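## Task

Trade places between the cardboard box in the open drawer of the short, narrow three-drawer file cabinet and the mug in the open drawer of the wide three-drawer cabinet, then push every drawer fully closed. The mug must not drop more than a few centimetres or take a hard knock. Cabinets must stay roughly where they were. The robot must not topple or finish leaning. Anything held in place only by the robot at the end does not count.

## Robot and tools

Robot: a Rainbow Robotics RB-Y1. It has a two-wheel drive base with two rear casters (0.66 m long, 0.58 m wide, front edge 0.10 m ahead of the wheel axle), a folding torso (the lower part, the leg, bends at ankle, knee and hip), a head, and two arms, left and right, each with a parallel gripper. The base can only drive straight or spin in place; it cannot slide sideways. Loose objects may occasionally be nudged by an outside push.

Frames: the base frame sits on the floor between the drive wheels, x forward, y left, z up. The chest, left_hand and right_hand poses are reported in it; a hand point is midway between its finger pads, fingers point along the hand's -z, and the pads close along its x. Reported hand positions can be off, especially with the arm stretched. Odometry is the base frame where the scene began; it counts wheel turns only, so slipping looks like travel, and heading runs -3.142 to 3.142, left positive.

execute_actions: argument actions is a list holding one action or none (empty just returns state and pictures). An action may contain:
- base: exactly one relative command from the current spot. translate_m is metres, forward positive, -3 to 3. rotate_rad is radians, left (counter-clockwise seen from above) positive, -3.2 to 3.2. A move needing over 8.667 s is refused.
- joints: a single object keyed by joint name, each value an absolute target (radians, grippers in metres). Torso: torso_squat_rad 0 to 1.2 (larger lowers a level chest), torso_shift_rad -0.3 to 0.6 (positive pushes hips forward), torso_pitch_rad -0.2 to 1.4 (positive leans forward), torso_yaw_rad -1.5 to 1.5 (positive left). Combined torso rules: squat+shift <= 1.52; squat-shift+pitch <= 1.57; shift+0.5 pitch-0.4 squat <= 0.7; shift+0.3 pitch-0.5 squat <= 0.39; breaking one leaves the torso short with off_target. Each arm (prefix left_ or right_): shoulder_pitch -2.356 to 2.356 (0 hangs, negative swings forward and up), shoulder_roll left 0 to 3.141 / right -3.141 to 0 (away from the body lifts the arm sideways), shoulder_yaw -2.094 to 2.094 (positive turns a bent forearm left, both arms), elbow -2.617 to 0.01 (negative bends), forearm_roll -3.141 to 3.141, wrist_pitch -1.57 to 1.919 (negative tips hand forward), hand_roll -2.705 to 2.705 (rolls positive counter-clockwise from above on a hanging arm, both arms), gripper_m 0 to 0.1 (pad gap). Head: head_pan_rad -0.523 to 0.523 (left positive), head_tilt_rad -0.35 to 1.57 (positive looks down). Joints count as done within ±0.02 (grippers ±0.004).
- speeds: optional caps for this action, translate_m 0.05 to 0.4 m/s, rotate_rad 0.1 to 1.509 rad/s; defaults are the maxima.
- min_time_s: optional 0.1 to 8, the shortest duration for arm and head motions.
A joint or base left out may still be driving toward an older target. Unknown keys or out-of-range numbers reject the whole call. cameras picks images: head_camera, left_wrist_camera, right_wrist_camera or all; omitted or null means all, [] means none. The pictures line lists image order.

wait: seconds 0 to 10; nothing new is commanded, and you get state and images back.
zoom_image: camera plus region [x0, y0, x1, y1] in pixels of that camera's latest full image, at most 504 by 504.
finished_scene: scene is the number of the current scene; it ends it permanently and reports success. Everything must already be settled and stable.

Reading results: base_status and joint_status report how each motion ended. done means reached (for the base, wheels turned that far, even with slip). off_target means resting short and perhaps still pushing. contact_stop (torso and arms only) means something resisted hard; time_out means it ran too long; stopped_with_arm means the torso halted because an arm hit something; limit_stop_at_own_body means a guard halted it before touching the robot's own body, so move the arm and torso apart. After any of these the joint keeps its current spot, and a stop on one member halts its whole group (torso joints; left arm joints; right arm joints). To recover, back off in a separate action: arms first, then torso. If both hands share one object and the torso contact-stops immediately with nothing in the way, resend every arm joint at its reported position, then the torso command. "joint command not followed" with a cause line means an arm collision check withheld that arm's targets (grippers still move); the robot may keep retrying them. on_its_own describes joints you did not command; "held at" is a target, not a position. Later calls in the same reply are skipped once one reports a stop.

Grasping: command a gap at least 0.005 m narrower than the object; the gripper then shows off_target, which is expected.

Avoid: driving into furniture (the base does not stop and may keep pushing; the bent leg can reach beyond the front edge, and a leg hitting furniture may slide the robot back without showing in odometry). Never let the arms clash or squeeze each other, grippers included; the collision check ignores hands and palms. Contact torque reaching a joint's limit (shoulders 60.9, elbow 31.3, forearm_roll, wrist_pitch and hand_roll 21.7 N m, held weight included) freezes the robot for 10 s. Each arm carries at most 3 kg, and heavy weight far forward can tip the robot over. Holding loads heats motors: MOTOR HOT appears from 65 °C, and an OVER-TEMPERATURE FAULT at 80 °C brakes that arm and stops everything (limit_stop_at_motor_heat); resend targets afterward. Don't drop, slam or shove objects, and don't shift the cabinets. Fast, low-effort motions are preferred.

Each tool is called after "Emit:" in YAML: its name, and indented under it one key for each argument.

## Session

Emit:
execute_actions:
  actions: []

Scene clock: 0.00 s.
base_odometry: x=+0.000 y=+0.000 heading=+0.000 (m, m, rad; odometry frame)
base_status: not commanded
joint_positions: torso_squat_rad=+0.350 torso_shift_rad=-0.001 torso_pitch_rad=+0.000 torso_yaw_rad=+0.000 left_shoulder_pitch_rad=-0.007 left_shoulder_roll_rad=+0.015 left_shoulder_yaw_rad=+0.004 left_elbow_rad=-0.164 left_forearm_roll_rad=+0.054 left_wrist_pitch_rad=-0.003 left_hand_roll_rad=+0.009 left_gripper_m=+0.099 right_shoulder_pitch_rad=-0.034 right_shoulder_roll_rad=-0.038 right_shoulder_yaw_rad=+0.018 right_elbow_rad=-0.214 right_forearm_roll_rad=-0.002 right_wrist_pitch_rad=-0.003 right_hand_roll_rad=-0.034 right_gripper_m=+0.100 head_pan_rad=+0.000 head_tilt_rad=+0.400
joint_status: not commanded
chest: x=-0.2287 y=+0.0007 z=+1.2475 quat_wxyz=(+1.000, -0.001, +0.000, +0.000) (m; base frame)
left_hand: x=-0.1428 y=+0.2314 z=+0.5669 quat_wxyz=(+0.996, +0.004, -0.087, +0.032) (m; base frame)
right_hand: x=-0.0993 y=-0.2459 z=+0.5742 quat_wxyz=(+0.992, -0.016, -0.125, -0.001) (m; base frame)
pictures: head_camera, left_wrist_camera, right_wrist_camera
Images, in order (width x height): head_camera 896x504, left_wrist_camera 644x364, right_wrist_camera 644x364.

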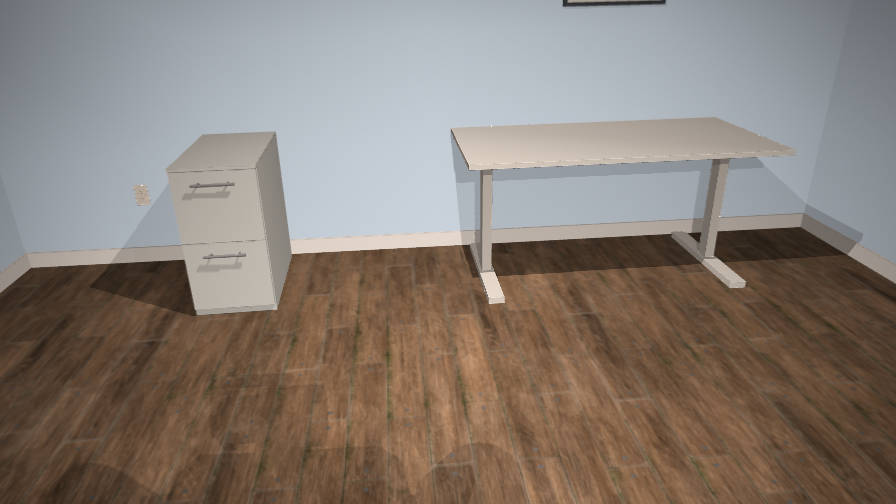

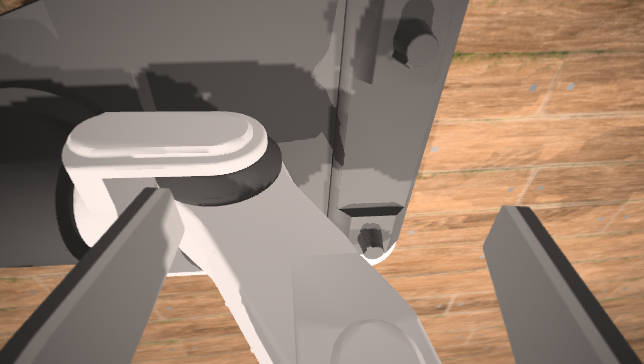

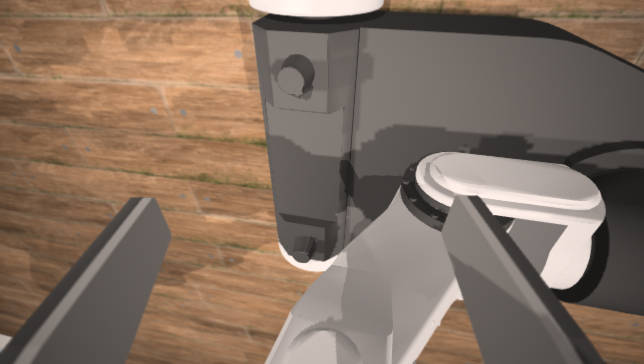

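Emit:
execute_actions:
  actions:
    - {"base":{"rotate_rad":2.0}}
  cameras: ["head_camera"]

Emit:
execute_actions:
  actions:
    - {"base":{"rotate_rad":2.0}}
  cameras: ["head_camera"]

Scene clock: 4.87 s.
base_odometry: x=+0.000 y=+0.000 heading=+1.999 (m, m, rad; odometry frame)
base_status: done
joint_positions: torso_squat_rad=+0.350 torso_shift_rad=-0.001 torso_pitch_rad=-0.001 torso_yaw_rad=+0.000 left_shoulder_pitch_rad=-0.007 left_shoulder_roll_rad=+0.015 left_shoulder_yaw_rad=+0.004 left_elbow_rad=-0.164 left_forearm_roll_rad=+0.054 left_wrist_pitch_rad=-0.003 left_hand_roll_rad=+0.009 left_gripper_m=+0.099 right_shoulder_pitch_rad=-0.034 right_shoulder_roll_rad=-0.038 right_shoulder_yaw_rad=+0.018 right_elbow_rad=-0.214 right_forearm_roll_rad=-0.002 right_wrist_pitch_rad=-0.003 right_hand_roll_rad=-0.034 right_gripper_m=+0.100 head_pan_rad=+0.000 head_tilt_rad=+0.400
joint_status: not commanded
chest: x=-0.2288 y=+0.0007 z=+1.2475 quat_wxyz=(+1.000, -0.001, +0.000, +0.000) (m; base frame)
left_hand: x=-0.1428 y=+0.2314 z=+0.5669 quat_wxyz=(+0.996, +0.004, -0.087, +0.032) (m; base frame)
right_hand: x=-0.0993 y=-0.2460 z=+0.5742 quat_wxyz=(+0.992, -0.016, -0.125, -0.001) (m; base frame)
pictures: head_camera
Images, in order (width x height): head_camera 896x504.

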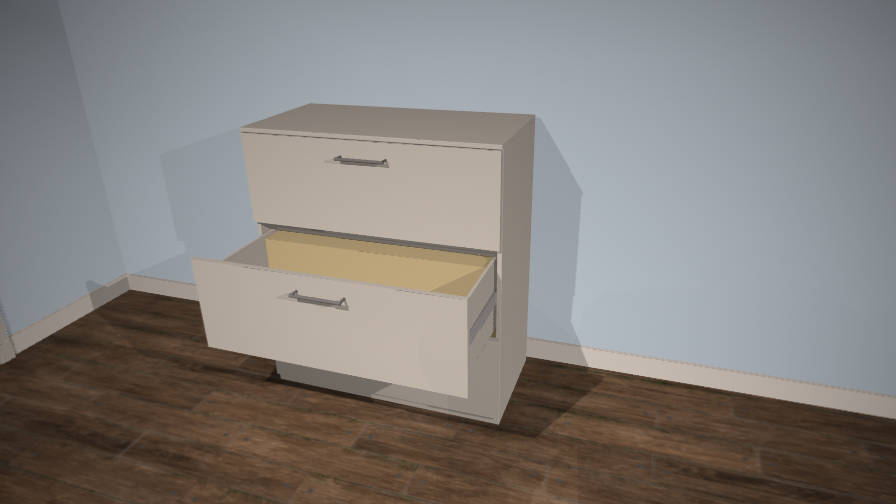

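Scene clock: 9.33 s.
base_odometry: x=+0.000 y=+0.000 heading=-2.284 (m, m, rad; odometry frame)
base_status: done
joint_positions: torso_squat_rad=+0.350 torso_shift_rad=-0.001 torso_pitch_rad=-0.001 torso_yaw_rad=+0.000 left_shoulder_pitch_rad=-0.007 left_shoulder_roll_rad=+0.015 left_shoulder_yaw_rad=+0.004 left_elbow_rad=-0.164 left_forearm_roll_rad=+0.054 left_wrist_pitch_rad=-0.003 left_hand_roll_rad=+0.009 left_gripper_m=+0.099 right_shoulder_pitch_rad=-0.034 right_shoulder_roll_rad=-0.038 right_shoulder_yaw_rad=+0.018 right_elbow_rad=-0.214 right_forearm_roll_rad=-0.002 right_wrist_pitch_rad=-0.003 right_hand_roll_rad=-0.034 right_gripper_m=+0.100 head_pan_rad=+0.000 head_tilt_rad=+0.400
joint_status: not commanded
chest: x=-0.2288 y=+0.0007 z=+1.2475 quat_wxyz=(+1.000, -0.001, +0.000, +0.000) (m; base frame)
left_hand: x=-0.1428 y=+0.2314 z=+0.5669 quat_wxyz=(+0.996, +0.004, -0.087, +0.032) (m; base frame)
right_hand: x=-0.0993 y=-0.2460 z=+0.5742 quat_wxyz=(+0.992, -0.016, -0.125, -0.001) (m; base frame)
pictures: head_camera
Images, in order (width x height): head_camera 896x504.

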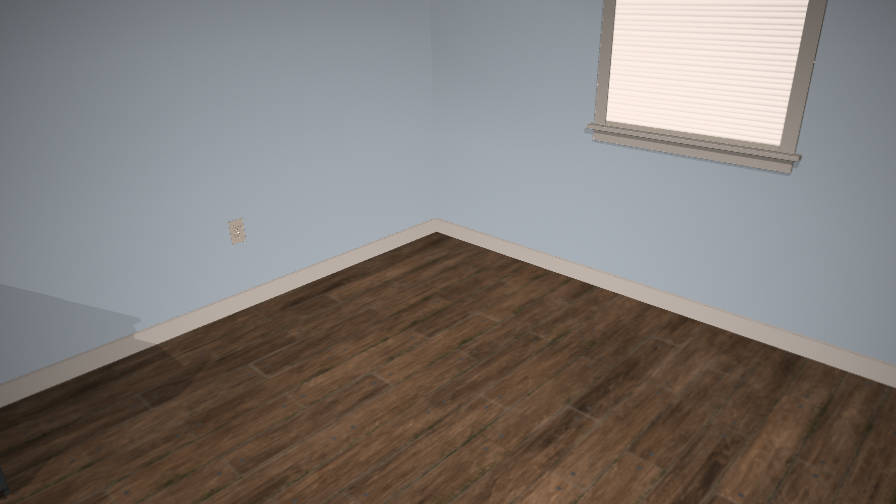

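Emit:
execute_actions:
  actions:
    - {"base":{"rotate_rad":-0.9},"joints":{"head_tilt_rad":0.7}}
  cameras: ["head_camera"]

Scene clock: 12.67 s.
base_odometry: x=+0.000 y=+0.000 heading=+3.099 (m, m, rad; odometry frame)
base_status: done
joint_positions: torso_squat_rad=+0.350 torso_shift_rad=-0.001 torso_pitch_rad=-0.001 torso_yaw_rad=+0.000 left_shoulder_pitch_rad=-0.007 left_shoulder_roll_rad=+0.015 left_shoulder_yaw_rad=+0.004 left_elbow_rad=-0.164 left_forearm_roll_rad=+0.054 left_wrist_pitch_rad=-0.003 left_hand_roll_rad=+0.009 left_gripper_m=+0.099 right_shoulder_pitch_rad=-0.034 right_shoulder_roll_rad=-0.038 right_shoulder_yaw_rad=+0.018 right_elbow_rad=-0.214 right_forearm_roll_rad=-0.002 right_wrist_pitch_rad=-0.003 right_hand_roll_rad=-0.034 right_gripper_m=+0.100 head_pan_rad=+0.000 head_tilt_rad=+0.700
joint_status: all done
chest: x=-0.2288 y=+0.0008 z=+1.2475 quat_wxyz=(+1.000, -0.001, +0.000, +0.000) (m; base frame)
left_hand: x=-0.1428 y=+0.2314 z=+0.5669 quat_wxyz=(+0.996, +0.004, -0.087, +0.032) (m; base frame)
right_hand: x=-0.0993 y=-0.2459 z=+0.5742 quat_wxyz=(+0.992, -0.016, -0.125, -0.001) (m; base frame)
pictures: head_camera
Images, in order (width x height): head_camera 896x504.

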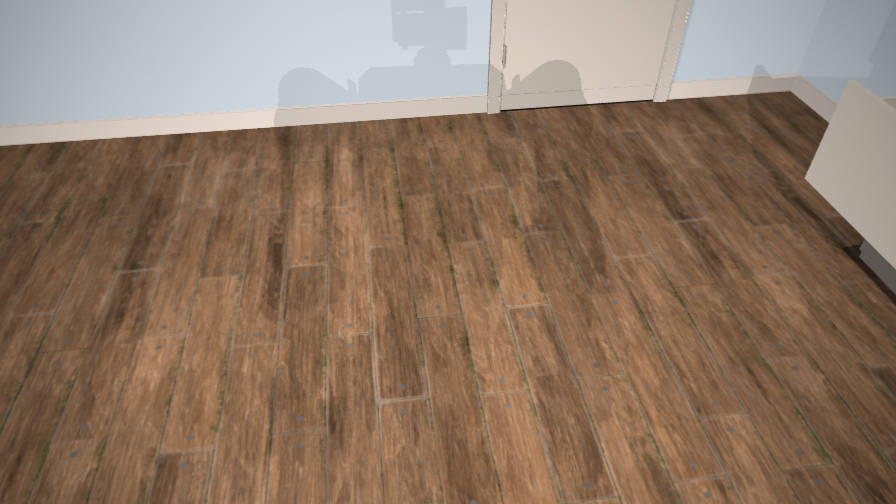

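Must be on the right wall.

Emit:
execute_actions:
  actions:
    - {"base":{"rotate_rad":2.0},"joints":{"head_tilt_rad":0.5}}
  cameras: ["head_camera"]

Scene clock: 17.23 s.
base_odometry: x=+0.000 y=+0.000 heading=-1.184 (m, m, rad; odometry frame)
base_status: done
joint_positions: torso_squat_rad=+0.350 torso_shift_rad=-0.001 torso_pitch_rad=-0.001 torso_yaw_rad=+0.000 left_shoulder_pitch_rad=-0.007 left_shoulder_roll_rad=+0.015 left_shoulder_yaw_rad=+0.004 left_elbow_rad=-0.164 left_forearm_roll_rad=+0.054 left_wrist_pitch_rad=-0.003 left_hand_roll_rad=+0.009 left_gripper_m=+0.099 right_shoulder_pitch_rad=-0.034 right_shoulder_roll_rad=-0.038 right_shoulder_yaw_rad=+0.018 right_elbow_rad=-0.214 right_forearm_roll_rad=-0.002 right_wrist_pitch_rad=-0.003 right_hand_roll_rad=-0.034 right_gripper_m=+0.100 head_pan_rad=+0.000 head_tilt_rad=+0.500
joint_status: all done
chest: x=-0.2288 y=+0.0007 z=+1.2475 quat_wxyz=(+1.000, -0.001, +0.000, +0.000) (m; base frame)
left_hand: x=-0.1428 y=+0.2314 z=+0.5669 quat_wxyz=(+0.996, +0.004, -0.087, +0.032) (m; base frame)
right_hand: x=-0.0993 y=-0.2460 z=+0.5742 quat_wxyz=(+0.992, -0.016, -0.125, -0.001) (m; base frame)
pictures: head_camera
Images, in order (width x height): head_camera 896x504.

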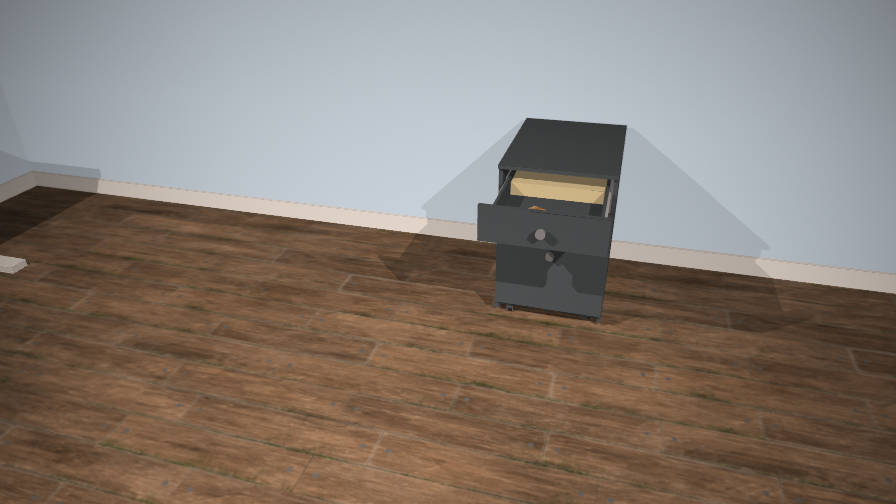

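Emit:
execute_actions:
  actions:
    - {"base":{"rotate_rad":-0.3}}
  cameras: []

Emit:
execute_actions:
  actions:
    - {"base":{"translate_m":1.0},"joints":{"head_tilt_rad":0.9}}
  cameras: ["head_camera"]

Scene clock: 20.00 s.
base_odometry: x=+0.001 y=+0.000 heading=-1.483 (m, m, rad; odometry frame)
base_status: done
joint_positions: torso_squat_rad=+0.350 torso_shift_rad=-0.001 torso_pitch_rad=-0.001 torso_yaw_rad=+0.000 left_shoulder_pitch_rad=-0.007 left_shoulder_roll_rad=+0.015 left_shoulder_yaw_rad=+0.004 left_elbow_rad=-0.164 left_forearm_roll_rad=+0.054 left_wrist_pitch_rad=-0.003 left_hand_roll_rad=+0.009 left_gripper_m=+0.099 right_shoulder_pitch_rad=-0.034 right_shoulder_roll_rad=-0.038 right_shoulder_yaw_rad=+0.018 right_elbow_rad=-0.214 right_forearm_roll_rad=-0.002 right_wrist_pitch_rad=-0.003 right_hand_roll_rad=-0.034 right_gripper_m=+0.100 head_pan_rad=+0.000 head_tilt_rad=+0.500
joint_status: not commanded
chest: x=-0.2288 y=+0.0007 z=+1.2475 quat_wxyz=(+1.000, -0.001, +0.000, +0.000) (m; base frame)
left_hand: x=-0.1428 y=+0.2314 z=+0.5669 quat_wxyz=(+0.996, +0.004, -0.087, +0.032) (m; base frame)
right_hand: x=-0.0993 y=-0.2459 z=+0.5742 quat_wxyz=(+0.992, -0.016, -0.125, -0.001) (m; base frame)
pictures: none
No camera images: the call's "cameras" was empty. Leave "cameras" out to get every camera's image.

Scene clock: 24.20 s.
base_odometry: x=+0.090 y=-0.996 heading=-1.481 (m, m, rad; odometry frame)
base_status: done
joint_positions: torso_squat_rad=+0.350 torso_shift_rad=-0.001 torso_pitch_rad=+0.000 torso_yaw_rad=+0.000 left_shoulder_pitch_rad=-0.007 left_shoulder_roll_rad=+0.015 left_shoulder_yaw_rad=+0.004 left_elbow_rad=-0.165 left_forearm_roll_rad=+0.054 left_wrist_pitch_rad=-0.003 left_hand_roll_rad=+0.009 left_gripper_m=+0.099 right_shoulder_pitch_rad=-0.034 right_shoulder_roll_rad=-0.038 right_shoulder_yaw_rad=+0.018 right_elbow_rad=-0.214 right_forearm_roll_rad=-0.002 right_wrist_pitch_rad=-0.003 right_hand_roll_rad=-0.034 right_gripper_m=+0.100 head_pan_rad=+0.000 head_tilt_rad=+0.900
joint_status: all done
chest: x=-0.2287 y=+0.0007 z=+1.2475 quat_wxyz=(+1.000, -0.001, +0.000, +0.000) (m; base frame)
left_hand: x=-0.1428 y=+0.2314 z=+0.5669 quat_wxyz=(+0.996, +0.004, -0.087, +0.032) (m; base frame)
right_hand: x=-0.0993 y=-0.2459 z=+0.5742 quat_wxyz=(+0.992, -0.016, -0.125, -0.001) (m; base frame)
pictures: head_camera
Images, in order (width x height): head_camera 896x504.

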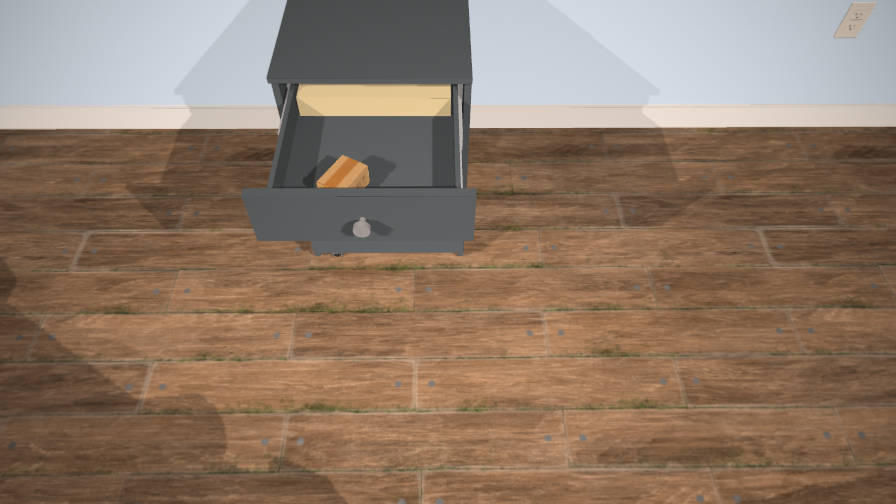

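Emit:
execute_actions:
  actions:
    - {"joints":{"torso_squat_rad":0.6,"torso_pitch_rad":0.4,"left_shoulder_pitch_rad":-1.3,"left_elbow_rad":-0.5,"left_wrist_pitch_rad":1.4,"head_tilt_rad":0.7}}
  cameras: ["head_camera"]

Scene clock: 27.07 s.
base_odometry: x=+0.090 y=-0.996 heading=-1.481 (m, m, rad; odometry frame)
base_status: not commanded
joint_positions: torso_squat_rad=+0.600 torso_shift_rad=-0.001 torso_pitch_rad=+0.400 torso_yaw_rad=+0.000 left_shoulder_pitch_rad=-1.300 left_shoulder_roll_rad=+0.015 left_shoulder_yaw_rad=+0.004 left_elbow_rad=-0.500 left_forearm_roll_rad=+0.054 left_wrist_pitch_rad=+1.400 left_hand_roll_rad=+0.009 left_gripper_m=+0.099 right_shoulder_pitch_rad=-0.034 right_shoulder_roll_rad=-0.038 right_shoulder_yaw_rad=+0.018 right_elbow_rad=-0.214 right_forearm_roll_rad=-0.002 right_wrist_pitch_rad=-0.003 right_hand_roll_rad=-0.034 right_gripper_m=+0.100 head_pan_rad=+0.000 head_tilt_rad=+0.700
joint_status: all done
chest: x=-0.1079 y=+0.0007 z=+1.1432 quat_wxyz=(+0.980, -0.001, +0.199, +0.000) (m; base frame)
left_hand: x=+0.3487 y=+0.0803 z=+0.7306 quat_wxyz=(+0.982, +0.028, +0.033, -0.184) (m; base frame)
right_hand: x=-0.2514 y=-0.2460 z=+0.4728 quat_wxyz=(+0.997, -0.016, +0.075, +0.002) (m; base frame)
pictures: head_camera
Images, in order (width x height): head_camera 896x504.

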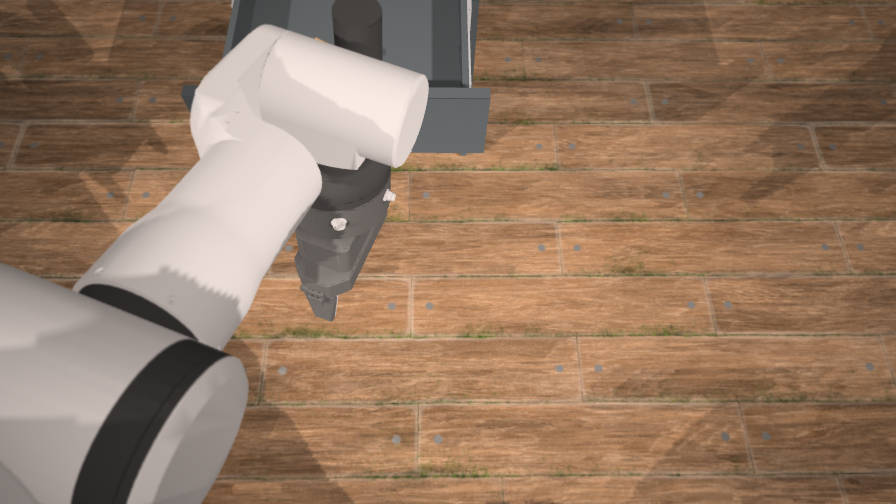

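Emit:
execute_actions:
  actions:
    - {"base":{"translate_m":0.4},"joints":{"left_shoulder_roll_rad":0.25}}

Scene clock: 29.70 s.
base_odometry: x=+0.126 y=-1.395 heading=-1.480 (m, m, rad; odometry frame)
base_status: done
joint_positions: torso_squat_rad=+0.600 torso_shift_rad=-0.001 torso_pitch_rad=+0.400 torso_yaw_rad=+0.000 left_shoulder_pitch_rad=-1.300 left_shoulder_roll_rad=+0.250 left_shoulder_yaw_rad=+0.004 left_elbow_rad=-0.500 left_forearm_roll_rad=+0.054 left_wrist_pitch_rad=+1.400 left_hand_roll_rad=+0.009 left_gripper_m=+0.099 right_shoulder_pitch_rad=-0.034 right_shoulder_roll_rad=-0.038 right_shoulder_yaw_rad=+0.018 right_elbow_rad=-0.214 right_forearm_roll_rad=-0.002 right_wrist_pitch_rad=-0.003 right_hand_roll_rad=-0.034 right_gripper_m=+0.100 head_pan_rad=+0.000 head_tilt_rad=+0.700
joint_status: all done
chest: x=-0.1079 y=+0.0007 z=+1.1432 quat_wxyz=(+0.980, -0.001, +0.199, +0.000) (m; base frame)
left_hand: x=+0.3971 y=+0.2249 z=+0.7558 quat_wxyz=(+0.990, +0.101, +0.010, -0.095) (m; base frame)
right_hand: x=-0.2514 y=-0.2460 z=+0.4728 quat_wxyz=(+0.997, -0.016, +0.075, +0.002) (m; base frame)
pictures: head_camera, left_wrist_camera, right_wrist_camera
Images, in order (width x height): head_camera 896x504, left_wrist_camera 644x364, right_wrist_camera 644x364.

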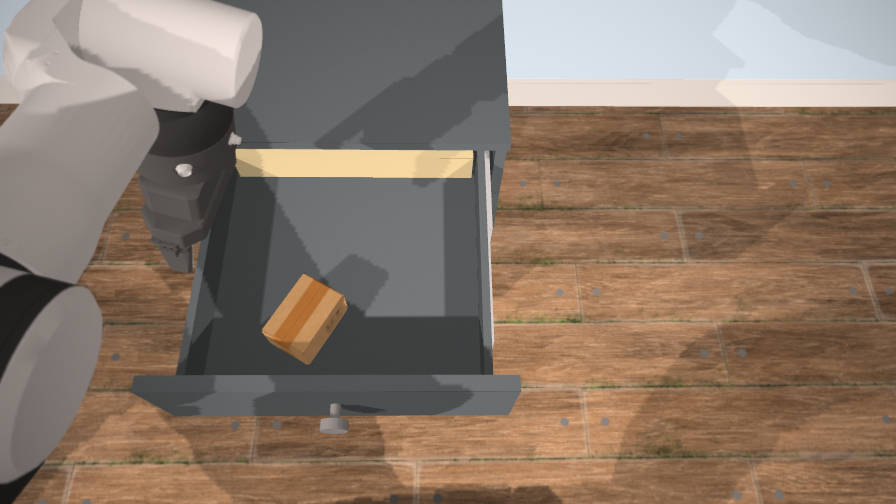

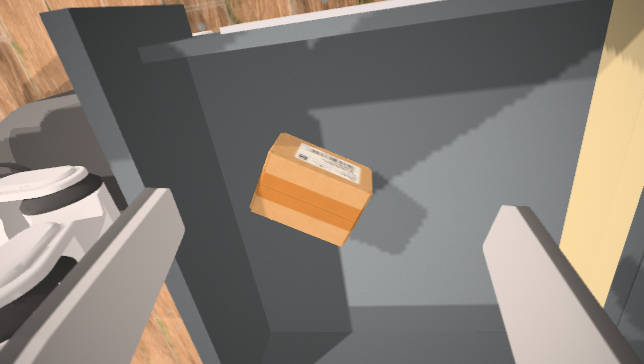

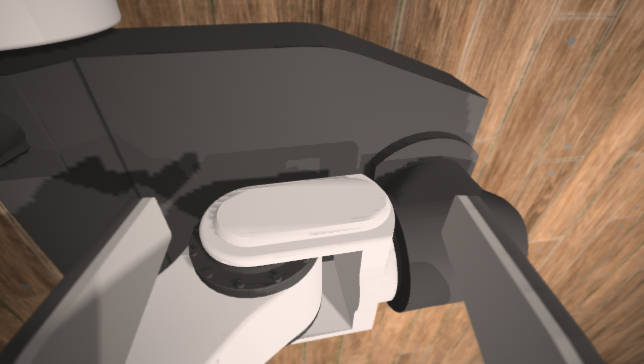

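Emit:
execute_actions:
  actions:
    - {"joints":{"left_shoulder_roll_rad":0.1,"left_hand_roll_rad":1.3,"torso_squat_rad":0.75}}
  cameras: ["head_camera","left_wrist_camera"]

Scene clock: 31.67 s.
base_odometry: x=+0.126 y=-1.395 heading=-1.480 (m, m, rad; odometry frame)
base_status: not commanded
joint_positions: torso_squat_rad=+0.750 torso_shift_rad=-0.001 torso_pitch_rad=+0.400 torso_yaw_rad=+0.000 left_shoulder_pitch_rad=-1.300 left_shoulder_roll_rad=+0.100 left_shoulder_yaw_rad=+0.004 left_elbow_rad=-0.500 left_forearm_roll_rad=+0.054 left_wrist_pitch_rad=+1.400 left_hand_roll_rad=+1.300 left_gripper_m=+0.099 right_shoulder_pitch_rad=-0.034 right_shoulder_roll_rad=-0.038 right_shoulder_yaw_rad=+0.018 right_elbow_rad=-0.214 right_forearm_roll_rad=-0.002 right_wrist_pitch_rad=-0.003 right_hand_roll_rad=-0.034 right_gripper_m=+0.100 head_pan_rad=+0.000 head_tilt_rad=+0.700
joint_status: all done
chest: x=-0.1079 y=+0.0006 z=+1.0777 quat_wxyz=(+0.980, -0.001, +0.199, +0.000) (m; base frame)
left_hand: x=+0.3693 y=+0.1320 z=+0.6714 quat_wxyz=(+0.880, +0.058, -0.013, +0.472) (m; base frame)
right_hand: x=-0.2514 y=-0.2460 z=+0.4073 quat_wxyz=(+0.997, -0.016, +0.075, +0.002) (m; base frame)
pictures: head_camera, left_wrist_camera
Images, in order (width x height): head_camera 896x504, left_wrist_camera 644x364.

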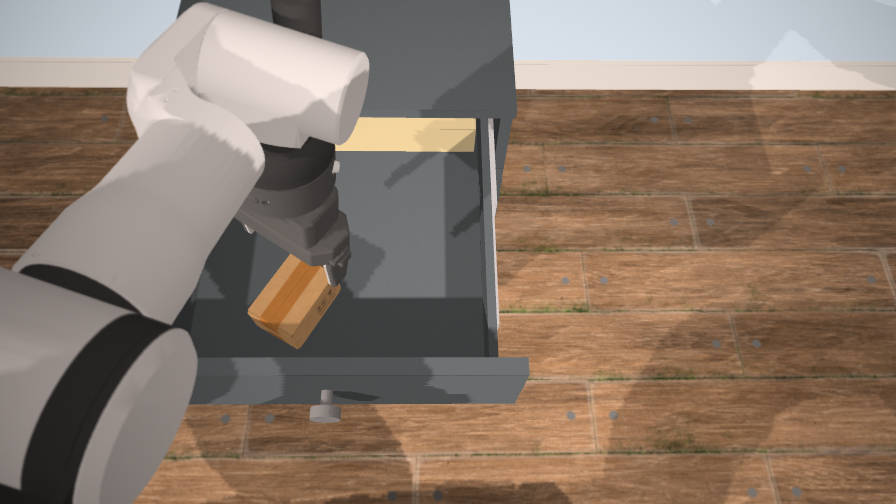

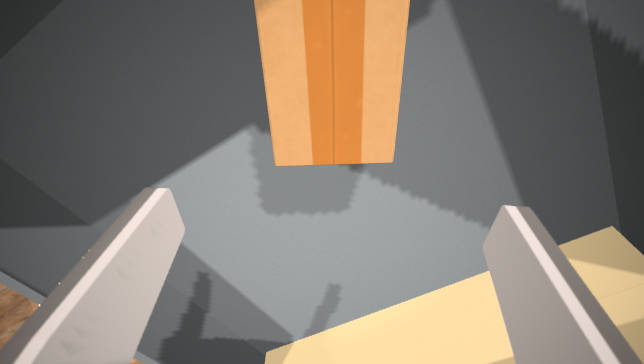

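Emit:
execute_actions:
  actions:
    - {"base":{"translate_m":-0.07},"joints":{"left_shoulder_roll_rad":0.16,"torso_squat_rad":0.9}}
  cameras: ["head_camera","left_wrist_camera"]

Scene clock: 33.33 s.
base_odometry: x=+0.119 y=-1.325 heading=-1.481 (m, m, rad; odometry frame)
base_status: done
joint_positions: torso_squat_rad=+0.900 torso_shift_rad=-0.001 torso_pitch_rad=+0.400 torso_yaw_rad=+0.000 left_shoulder_pitch_rad=-1.300 left_shoulder_roll_rad=+0.160 left_shoulder_yaw_rad=+0.004 left_elbow_rad=-0.500 left_forearm_roll_rad=+0.054 left_wrist_pitch_rad=+1.400 left_hand_roll_rad=+1.300 left_gripper_m=+0.099 right_shoulder_pitch_rad=-0.034 right_shoulder_roll_rad=-0.038 right_shoulder_yaw_rad=+0.018 right_elbow_rad=-0.214 right_forearm_roll_rad=-0.002 right_wrist_pitch_rad=-0.003 right_hand_roll_rad=-0.034 right_gripper_m=+0.100 head_pan_rad=+0.000 head_tilt_rad=+0.700
joint_status: all done
chest: x=-0.1079 y=+0.0006 z=+1.0006 quat_wxyz=(+0.980, -0.001, +0.199, +0.000) (m; base frame)
left_hand: x=+0.3818 y=+0.1689 z=+0.6007 quat_wxyz=(+0.868, +0.070, -0.029, +0.492) (m; base frame)
right_hand: x=-0.2513 y=-0.2461 z=+0.3302 quat_wxyz=(+0.997, -0.016, +0.075, +0.002) (m; base frame)
pictures: head_camera, left_wrist_camera
Images, in order (width x height): head_camera 896x504, left_wrist_camera 644x364.

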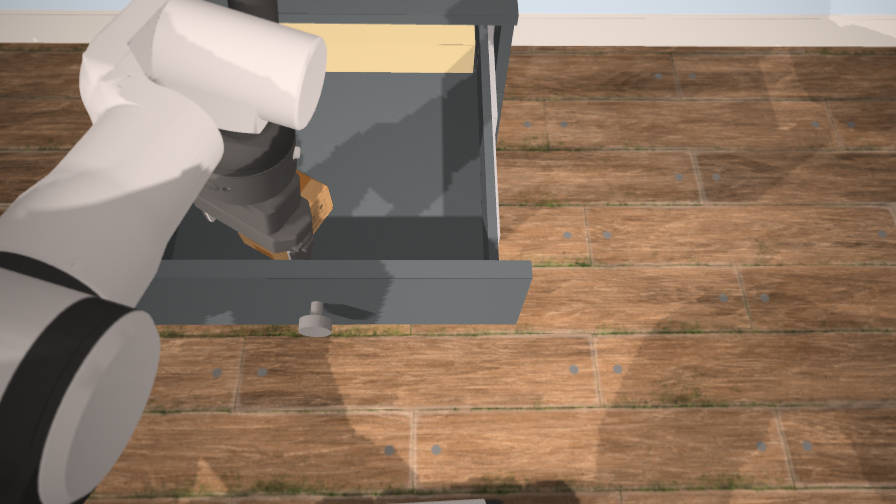

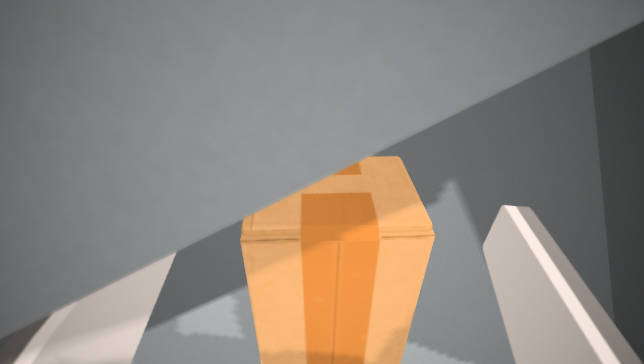

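Emit:
execute_actions:
  actions:
    - {"base":{"translate_m":0.05},"joints":{"left_shoulder_roll_rad":0.13}}
  cameras: ["left_wrist_camera"]

Emit:
execute_actions:
  actions:
    - {"joints":{"torso_squat_rad":1.0}}
  cameras: ["head_camera","left_wrist_camera"]

Scene clock: 34.97 s.
base_odometry: x=+0.124 y=-1.375 heading=-1.480 (m, m, rad; odometry frame)
base_status: done
joint_positions: torso_squat_rad=+0.900 torso_shift_rad=-0.001 torso_pitch_rad=+0.400 torso_yaw_rad=+0.000 left_shoulder_pitch_rad=-1.300 left_shoulder_roll_rad=+0.130 left_shoulder_yaw_rad=+0.004 left_elbow_rad=-0.500 left_forearm_roll_rad=+0.054 left_wrist_pitch_rad=+1.400 left_hand_roll_rad=+1.300 left_gripper_m=+0.099 right_shoulder_pitch_rad=-0.034 right_shoulder_roll_rad=-0.038 right_shoulder_yaw_rad=+0.018 right_elbow_rad=-0.214 right_forearm_roll_rad=-0.002 right_wrist_pitch_rad=-0.003 right_hand_roll_rad=-0.034 right_gripper_m=+0.100 head_pan_rad=+0.000 head_tilt_rad=+0.700
joint_status: all done
chest: x=-0.1078 y=+0.0006 z=+1.0006 quat_wxyz=(+0.980, -0.001, +0.199, +0.000) (m; base frame)
left_hand: x=+0.3758 y=+0.1503 z=+0.5973 quat_wxyz=(+0.874, +0.064, -0.021, +0.482) (m; base frame)
right_hand: x=-0.2514 y=-0.2460 z=+0.3302 quat_wxyz=(+0.997, -0.016, +0.075, +0.002) (m; base frame)
pictures: left_wrist_camera
Images, in order (width x height): left_wrist_camera 644x364.

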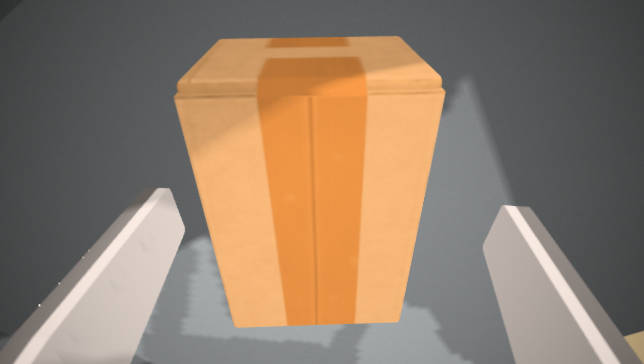

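Scene clock: 36.33 s.
base_odometry: x=+0.124 y=-1.375 heading=-1.480 (m, m, rad; odometry frame)
base_status: not commanded
joint_positions: torso_squat_rad=+0.972 torso_shift_rad=-0.003 torso_pitch_rad=+0.394 torso_yaw_rad=+0.000 left_shoulder_pitch_rad=-1.306 left_shoulder_roll_rad=+0.131 left_shoulder_yaw_rad=+0.005 left_elbow_rad=-0.503 left_forearm_roll_rad=+0.054 left_wrist_pitch_rad=+1.400 left_hand_roll_rad=+1.300 left_gripper_m=+0.099 right_shoulder_pitch_rad=-0.034 right_shoulder_roll_rad=-0.038 right_shoulder_yaw_rad=+0.018 right_elbow_rad=-0.214 right_forearm_roll_rad=-0.002 right_wrist_pitch_rad=-0.003 right_hand_roll_rad=-0.034 right_gripper_m=+0.100 head_pan_rad=+0.000 head_tilt_rad=+0.700
joint_status: torso_squat_rad contact_stop (moved +0.072 of +0.100)
on_its_own: torso_squat_rad is held at +0.972, not at your +1.000, since a contact_stop
chest: x=-0.1104 y=+0.0005 z=+0.9610 quat_wxyz=(+0.981, -0.001, +0.196, +0.000) (m; base frame)
left_hand: x=+0.3793 y=+0.1497 z=+0.5641 quat_wxyz=(+0.874, +0.060, -0.027, +0.482) (m; base frame)
right_hand: x=-0.2497 y=-0.2460 z=+0.2896 quat_wxyz=(+0.997, -0.016, +0.072, +0.002) (m; base frame)
pictures: head_camera, left_wrist_camera
Images, in order (width x height): head_camera 896x504, left_wrist_camera 644x364.

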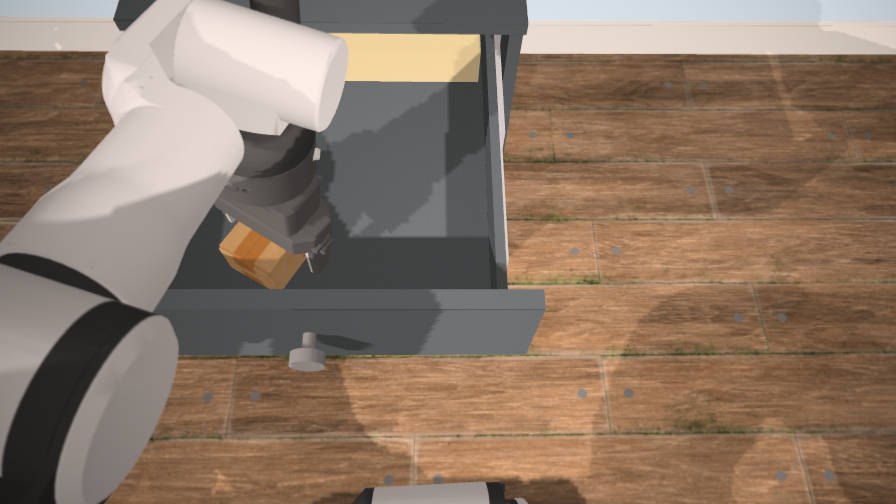

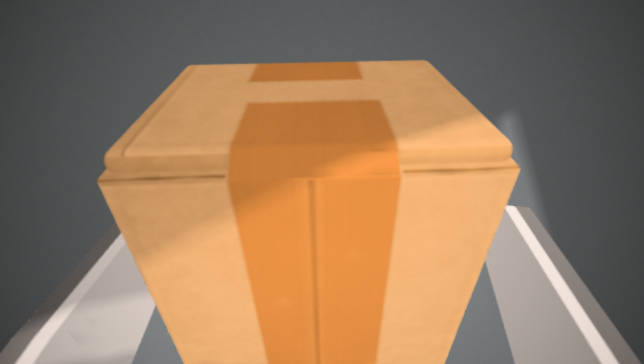

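Fingers at the floor. Back off slightly and grip.

Emit:
execute_actions:
  actions:
    - {"joints":{"torso_squat_rad":0.95}}
  cameras: []

Emit:
execute_actions:
  actions:
    - {"joints":{"left_gripper_m":0.03}}
  cameras: []

Emit:
execute_actions:
  actions:
    - {"joints":{"torso_squat_rad":0.5}}
  cameras: ["head_camera","left_wrist_camera"]

Scene clock: 38.20 s.
base_odometry: x=+0.124 y=-1.375 heading=-1.480 (m, m, rad; odometry frame)
base_status: not commanded
joint_positions: torso_squat_rad=+0.950 torso_shift_rad=-0.002 torso_pitch_rad=+0.396 torso_yaw_rad=+0.000 left_shoulder_pitch_rad=-1.300 left_shoulder_roll_rad=+0.130 left_shoulder_yaw_rad=+0.005 left_elbow_rad=-0.500 left_forearm_roll_rad=+0.054 left_wrist_pitch_rad=+1.400 left_hand_roll_rad=+1.300 left_gripper_m=+0.099 right_shoulder_pitch_rad=-0.034 right_shoulder_roll_rad=-0.038 right_shoulder_yaw_rad=+0.018 right_elbow_rad=-0.214 right_forearm_roll_rad=-0.002 right_wrist_pitch_rad=-0.003 right_hand_roll_rad=-0.034 right_gripper_m=+0.100 head_pan_rad=+0.000 head_tilt_rad=+0.700
joint_status: all done
chest: x=-0.1096 y=+0.0005 z=+0.9732 quat_wxyz=(+0.980, -0.001, +0.197, +0.000) (m; base frame)
left_hand: x=+0.3760 y=+0.1505 z=+0.5722 quat_wxyz=(+0.874, +0.063, -0.023, +0.482) (m; base frame)
right_hand: x=-0.2502 y=-0.2460 z=+0.3021 quat_wxyz=(+0.997, -0.016, +0.073, +0.002) (m; base frame)
pictures: none
No camera images: the call's "cameras" was empty. Leave "cameras" out to get every camera's image.

Scene clock: 39.37 s.
base_odometry: x=+0.124 y=-1.375 heading=-1.480 (m, m, rad; odometry frame)
base_status: not commanded
joint_positions: torso_squat_rad=+0.950 torso_shift_rad=-0.002 torso_pitch_rad=+0.396 torso_yaw_rad=+0.000 left_shoulder_pitch_rad=-1.300 left_shoulder_roll_rad=+0.130 left_shoulder_yaw_rad=+0.005 left_elbow_rad=-0.500 left_forearm_roll_rad=+0.054 left_wrist_pitch_rad=+1.400 left_hand_roll_rad=+1.300 left_gripper_m=+0.062 right_shoulder_pitch_rad=-0.034 right_shoulder_roll_rad=-0.038 right_shoulder_yaw_rad=+0.018 right_elbow_rad=-0.214 right_forearm_roll_rad=-0.002 right_wrist_pitch_rad=-0.003 right_hand_roll_rad=-0.034 right_gripper_m=+0.100 head_pan_rad=+0.000 head_tilt_rad=+0.700
joint_status: left_gripper_m off_target (ended at +0.062, target +0.030)
chest: x=-0.1096 y=+0.0005 z=+0.9732 quat_wxyz=(+0.980, -0.001, +0.197, +0.000) (m; base frame)
left_hand: x=+0.3759 y=+0.1505 z=+0.5722 quat_wxyz=(+0.874, +0.063, -0.023, +0.482) (m; base frame)
right_hand: x=-0.2502 y=-0.2460 z=+0.3021 quat_wxyz=(+0.997, -0.016, +0.073, +0.002) (m; base frame)
pictures: none
No camera images: the call's "cameras" was empty. Leave "cameras" out to get every camera's image.

Scene clock: 41.67 s.
base_odometry: x=+0.124 y=-1.375 heading=-1.480 (m, m, rad; odometry frame)
base_status: not commanded
joint_positions: torso_squat_rad=+0.500 torso_shift_rad=-0.002 torso_pitch_rad=+0.396 torso_yaw_rad=+0.000 left_shoulder_pitch_rad=-1.300 left_shoulder_roll_rad=+0.130 left_shoulder_yaw_rad=+0.005 left_elbow_rad=-0.500 left_forearm_roll_rad=+0.054 left_wrist_pitch_rad=+1.400 left_hand_roll_rad=+1.300 left_gripper_m=+0.062 right_shoulder_pitch_rad=-0.034 right_shoulder_roll_rad=-0.038 right_shoulder_yaw_rad=+0.018 right_elbow_rad=-0.214 right_forearm_roll_rad=-0.002 right_wrist_pitch_rad=-0.003 right_hand_roll_rad=-0.034 right_gripper_m=+0.100 head_pan_rad=+0.000 head_tilt_rad=+0.700
joint_status: all done
chest: x=-0.1100 y=+0.0006 z=+1.1803 quat_wxyz=(+0.980, -0.001, +0.197, +0.000) (m; base frame)
left_hand: x=+0.3753 y=+0.1506 z=+0.7791 quat_wxyz=(+0.874, +0.063, -0.023, +0.482) (m; base frame)
right_hand: x=-0.2507 y=-0.2459 z=+0.5093 quat_wxyz=(+0.997, -0.016, +0.073, +0.002) (m; base frame)
pictures: head_camera, left_wrist_camera
Images, in order (width x height): head_camera 896x504, left_wrist_camera 644x364.

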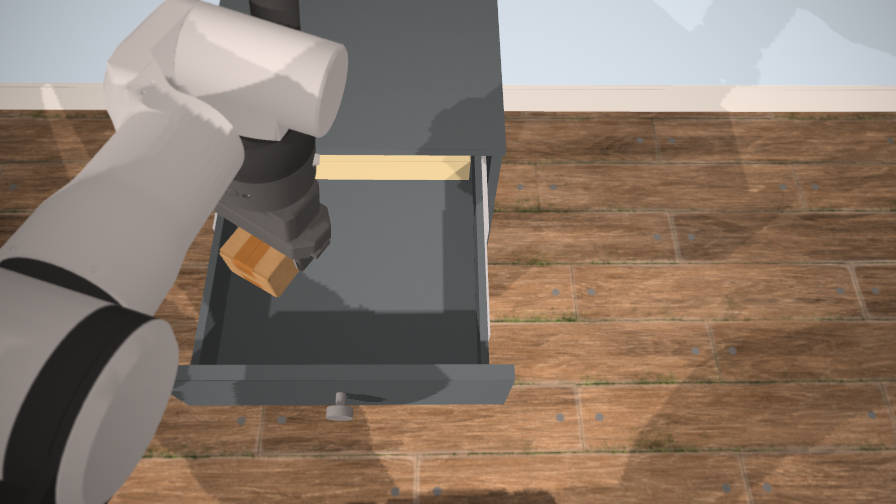

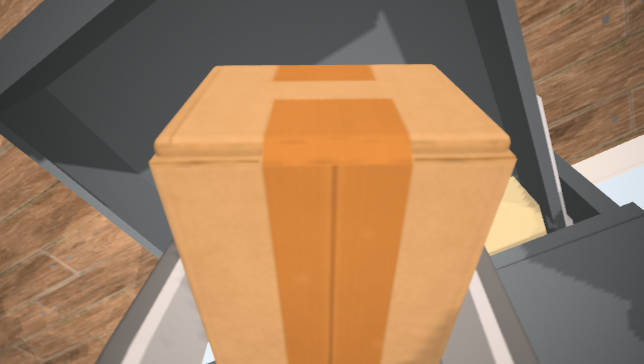

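Emit:
execute_actions:
  actions:
    - {"base":{"translate_m":-0.3},"joints":{"torso_squat_rad":0.3}}
  cameras: []

Emit:
execute_actions:
  actions:
    - {"base":{"rotate_rad":-2.8},"joints":{"head_tilt_rad":0.3}}
  cameras: []

Emit:
execute_actions:
  actions:
    - {"base":{"translate_m":1.4}}
  cameras: ["head_camera"]

Scene clock: 44.70 s.
base_odometry: x=+0.097 y=-1.076 heading=-1.478 (m, m, rad; odometry frame)
base_status: done
joint_positions: torso_squat_rad=+0.300 torso_shift_rad=-0.002 torso_pitch_rad=+0.396 torso_yaw_rad=+0.000 left_shoulder_pitch_rad=-1.300 left_shoulder_roll_rad=+0.130 left_shoulder_yaw_rad=+0.005 left_elbow_rad=-0.500 left_forearm_roll_rad=+0.054 left_wrist_pitch_rad=+1.400 left_hand_roll_rad=+1.300 left_gripper_m=+0.062 right_shoulder_pitch_rad=-0.034 right_shoulder_roll_rad=-0.038 right_shoulder_yaw_rad=+0.018 right_elbow_rad=-0.214 right_forearm_roll_rad=-0.002 right_wrist_pitch_rad=-0.003 right_hand_roll_rad=-0.034 right_gripper_m=+0.100 head_pan_rad=+0.000 head_tilt_rad=+0.700
joint_status: all done
chest: x=-0.1102 y=+0.0007 z=+1.2347 quat_wxyz=(+0.980, -0.001, +0.197, +0.000) (m; base frame)
left_hand: x=+0.3751 y=+0.1506 z=+0.8335 quat_wxyz=(+0.874, +0.063, -0.023, +0.482) (m; base frame)
right_hand: x=-0.2509 y=-0.2459 z=+0.5637 quat_wxyz=(+0.997, -0.016, +0.073, +0.002) (m; base frame)
pictures: none
No camera images: the call's "cameras" was empty. Leave "cameras" out to get every camera's image.

Scene clock: 49.73 s.
base_odometry: x=+0.097 y=-1.076 heading=+2.006 (m, m, rad; odometry frame)
base_status: done
joint_positions: torso_squat_rad=+0.300 torso_shift_rad=-0.002 torso_pitch_rad=+0.396 torso_yaw_rad=+0.000 left_shoulder_pitch_rad=-1.300 left_shoulder_roll_rad=+0.130 left_shoulder_yaw_rad=+0.005 left_elbow_rad=-0.500 left_forearm_roll_rad=+0.054 left_wrist_pitch_rad=+1.400 left_hand_roll_rad=+1.300 left_gripper_m=+0.062 right_shoulder_pitch_rad=-0.034 right_shoulder_roll_rad=-0.038 right_shoulder_yaw_rad=+0.018 right_elbow_rad=-0.214 right_forearm_roll_rad=-0.002 right_wrist_pitch_rad=-0.003 right_hand_roll_rad=-0.034 right_gripper_m=+0.100 head_pan_rad=+0.000 head_tilt_rad=+0.300
joint_status: all done
chest: x=-0.1102 y=+0.0007 z=+1.2347 quat_wxyz=(+0.980, -0.001, +0.197, +0.000) (m; base frame)
left_hand: x=+0.3751 y=+0.1506 z=+0.8335 quat_wxyz=(+0.874, +0.063, -0.023, +0.482) (m; base frame)
right_hand: x=-0.2509 y=-0.2459 z=+0.5637 quat_wxyz=(+0.997, -0.016, +0.073, +0.002) (m; base frame)
pictures: none
No camera images: the call's "cameras" was empty. Leave "cameras" out to get every camera's image.

Scene clock: 54.77 s.
base_odometry: x=-0.493 y=+0.194 heading=+2.005 (m, m, rad; odometry frame)
base_status: done
joint_positions: torso_squat_rad=+0.300 torso_shift_rad=-0.002 torso_pitch_rad=+0.396 torso_yaw_rad=+0.000 left_shoulder_pitch_rad=-1.300 left_shoulder_roll_rad=+0.130 left_shoulder_yaw_rad=+0.005 left_elbow_rad=-0.500 left_forearm_roll_rad=+0.054 left_wrist_pitch_rad=+1.400 left_hand_roll_rad=+1.300 left_gripper_m=+0.062 right_shoulder_pitch_rad=-0.034 right_shoulder_roll_rad=-0.038 right_shoulder_yaw_rad=+0.018 right_elbow_rad=-0.214 right_forearm_roll_rad=-0.002 right_wrist_pitch_rad=-0.003 right_hand_roll_rad=-0.034 right_gripper_m=+0.100 head_pan_rad=+0.000 head_tilt_rad=+0.300
joint_status: not commanded
chest: x=-0.1101 y=+0.0007 z=+1.2347 quat_wxyz=(+0.980, -0.001, +0.197, +0.000) (m; base frame)
left_hand: x=+0.3751 y=+0.1506 z=+0.8334 quat_wxyz=(+0.874, +0.063, -0.023, +0.482) (m; base frame)
right_hand: x=-0.2508 y=-0.2459 z=+0.5637 quat_wxyz=(+0.997, -0.016, +0.073, +0.002) (m; base frame)
pictures: head_camera
Images, in order (width x height): head_camera 896x504.

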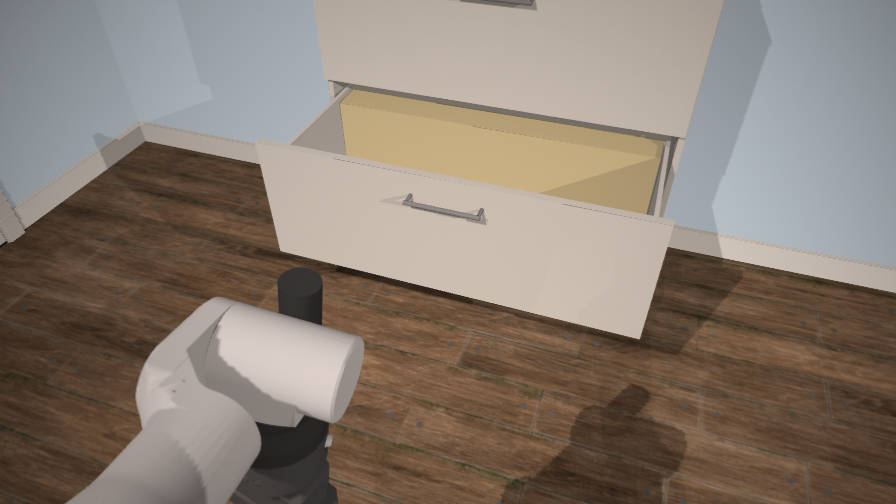

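Emit:
execute_actions:
  actions:
    - {"base":{"translate_m":0.3},"joints":{"torso_squat_rad":0.1,"right_shoulder_pitch_rad":-1.3,"right_elbow_rad":-0.5,"right_wrist_pitch_rad":1.4,"right_shoulder_roll_rad":-0.2,"left_shoulder_roll_rad":0.3}}
  cameras: []

Emit:
execute_actions:
  actions:
    - {"base":{"rotate_rad":-0.34},"joints":{"head_tilt_rad":0.5}}
  cameras: ["head_camera"]

Scene clock: 57.73 s.
base_odometry: x=-0.619 y=+0.466 heading=+2.005 (m, m, rad; odometry frame)
base_status: done
joint_positions: torso_squat_rad=+0.100 torso_shift_rad=-0.002 torso_pitch_rad=+0.396 torso_yaw_rad=+0.000 left_shoulder_pitch_rad=-1.300 left_shoulder_roll_rad=+0.300 left_shoulder_yaw_rad=+0.005 left_elbow_rad=-0.500 left_forearm_roll_rad=+0.054 left_wrist_pitch_rad=+1.400 left_hand_roll_rad=+1.300 left_gripper_m=+0.062 right_shoulder_pitch_rad=-1.301 right_shoulder_roll_rad=-0.200 right_shoulder_yaw_rad=+0.018 right_elbow_rad=-0.500 right_forearm_roll_rad=-0.002 right_wrist_pitch_rad=+1.400 right_hand_roll_rad=-0.034 right_gripper_m=+0.100 head_pan_rad=+0.000 head_tilt_rad=+0.300
joint_status: all done
chest: x=-0.1102 y=+0.0008 z=+1.2625 quat_wxyz=(+0.980, -0.001, +0.197, +0.000) (m; base frame)
left_hand: x=+0.4032 y=+0.2561 z=+0.8857 quat_wxyz=(+0.837, +0.095, -0.067, +0.535) (m; base frame)
right_hand: x=+0.3921 y=-0.2057 z=+0.8734 quat_wxyz=(+0.986, -0.121, +0.008, +0.114) (m; base frame)
pictures: none
No camera images: the call's "cameras" was empty. Leave "cameras" out to get every camera's image.

Scene clock: 59.70 s.
base_odometry: x=-0.619 y=+0.466 heading=+1.666 (m, m, rad; odometry frame)
base_status: done
joint_positions: torso_squat_rad=+0.100 torso_shift_rad=-0.002 torso_pitch_rad=+0.396 torso_yaw_rad=+0.000 left_shoulder_pitch_rad=-1.300 left_shoulder_roll_rad=+0.300 left_shoulder_yaw_rad=+0.005 left_elbow_rad=-0.500 left_forearm_roll_rad=+0.054 left_wrist_pitch_rad=+1.400 left_hand_roll_rad=+1.300 left_gripper_m=+0.062 right_shoulder_pitch_rad=-1.300 right_shoulder_roll_rad=-0.200 right_shoulder_yaw_rad=+0.018 right_elbow_rad=-0.500 right_forearm_roll_rad=-0.002 right_wrist_pitch_rad=+1.400 right_hand_roll_rad=-0.034 right_gripper_m=+0.100 head_pan_rad=+0.000 head_tilt_rad=+0.500
joint_status: all done
chest: x=-0.1102 y=+0.0008 z=+1.2625 quat_wxyz=(+0.980, -0.001, +0.197, +0.000) (m; base frame)
left_hand: x=+0.4031 y=+0.2561 z=+0.8857 quat_wxyz=(+0.837, +0.095, -0.067, +0.535) (m; base frame)
right_hand: x=+0.3920 y=-0.2057 z=+0.8733 quat_wxyz=(+0.986, -0.121, +0.008, +0.114) (m; base frame)
pictures: head_camera
Images, in order (width x height): head_camera 896x504.

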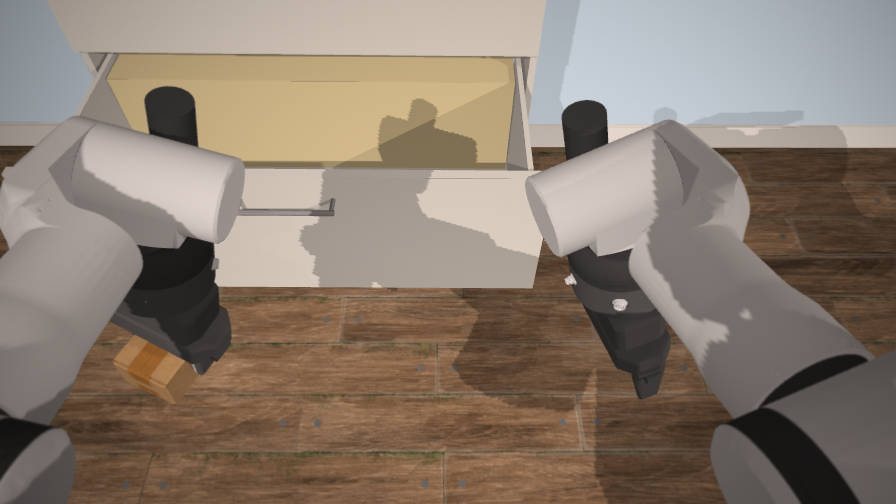

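Emit:
execute_actions:
  actions:
    - {"base":{"translate_m":0.3},"joints":{"head_tilt_rad":0.8}}
  cameras: ["head_camera"]

Scene clock: 62.03 s.
base_odometry: x=-0.647 y=+0.765 heading=+1.665 (m, m, rad; odometry frame)
base_status: done
joint_positions: torso_squat_rad=+0.100 torso_shift_rad=-0.002 torso_pitch_rad=+0.396 torso_yaw_rad=+0.000 left_shoulder_pitch_rad=-1.300 left_shoulder_roll_rad=+0.300 left_shoulder_yaw_rad=+0.005 left_elbow_rad=-0.500 left_forearm_roll_rad=+0.054 left_wrist_pitch_rad=+1.400 left_hand_roll_rad=+1.300 left_gripper_m=+0.062 right_shoulder_pitch_rad=-1.300 right_shoulder_roll_rad=-0.200 right_shoulder_yaw_rad=+0.018 right_elbow_rad=-0.500 right_forearm_roll_rad=-0.002 right_wrist_pitch_rad=+1.400 right_hand_roll_rad=-0.034 right_gripper_m=+0.100 head_pan_rad=+0.000 head_tilt_rad=+0.800
joint_status: all done
chest: x=-0.1102 y=+0.0008 z=+1.2625 quat_wxyz=(+0.980, -0.001, +0.197, +0.000) (m; base frame)
left_hand: x=+0.4032 y=+0.2561 z=+0.8857 quat_wxyz=(+0.837, +0.095, -0.067, +0.535) (m; base frame)
right_hand: x=+0.3920 y=-0.2058 z=+0.8733 quat_wxyz=(+0.986, -0.121, +0.008, +0.114) (m; base frame)
pictures: head_camera
Images, in order (width x height): head_camera 896x504.

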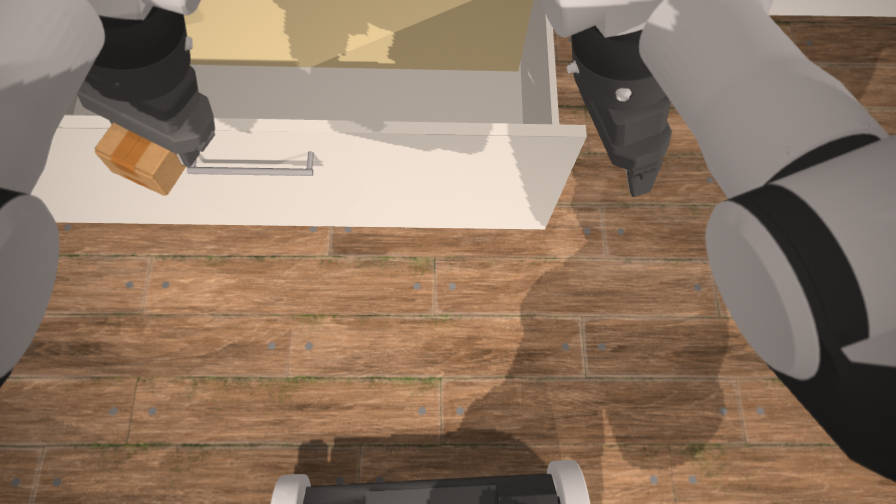

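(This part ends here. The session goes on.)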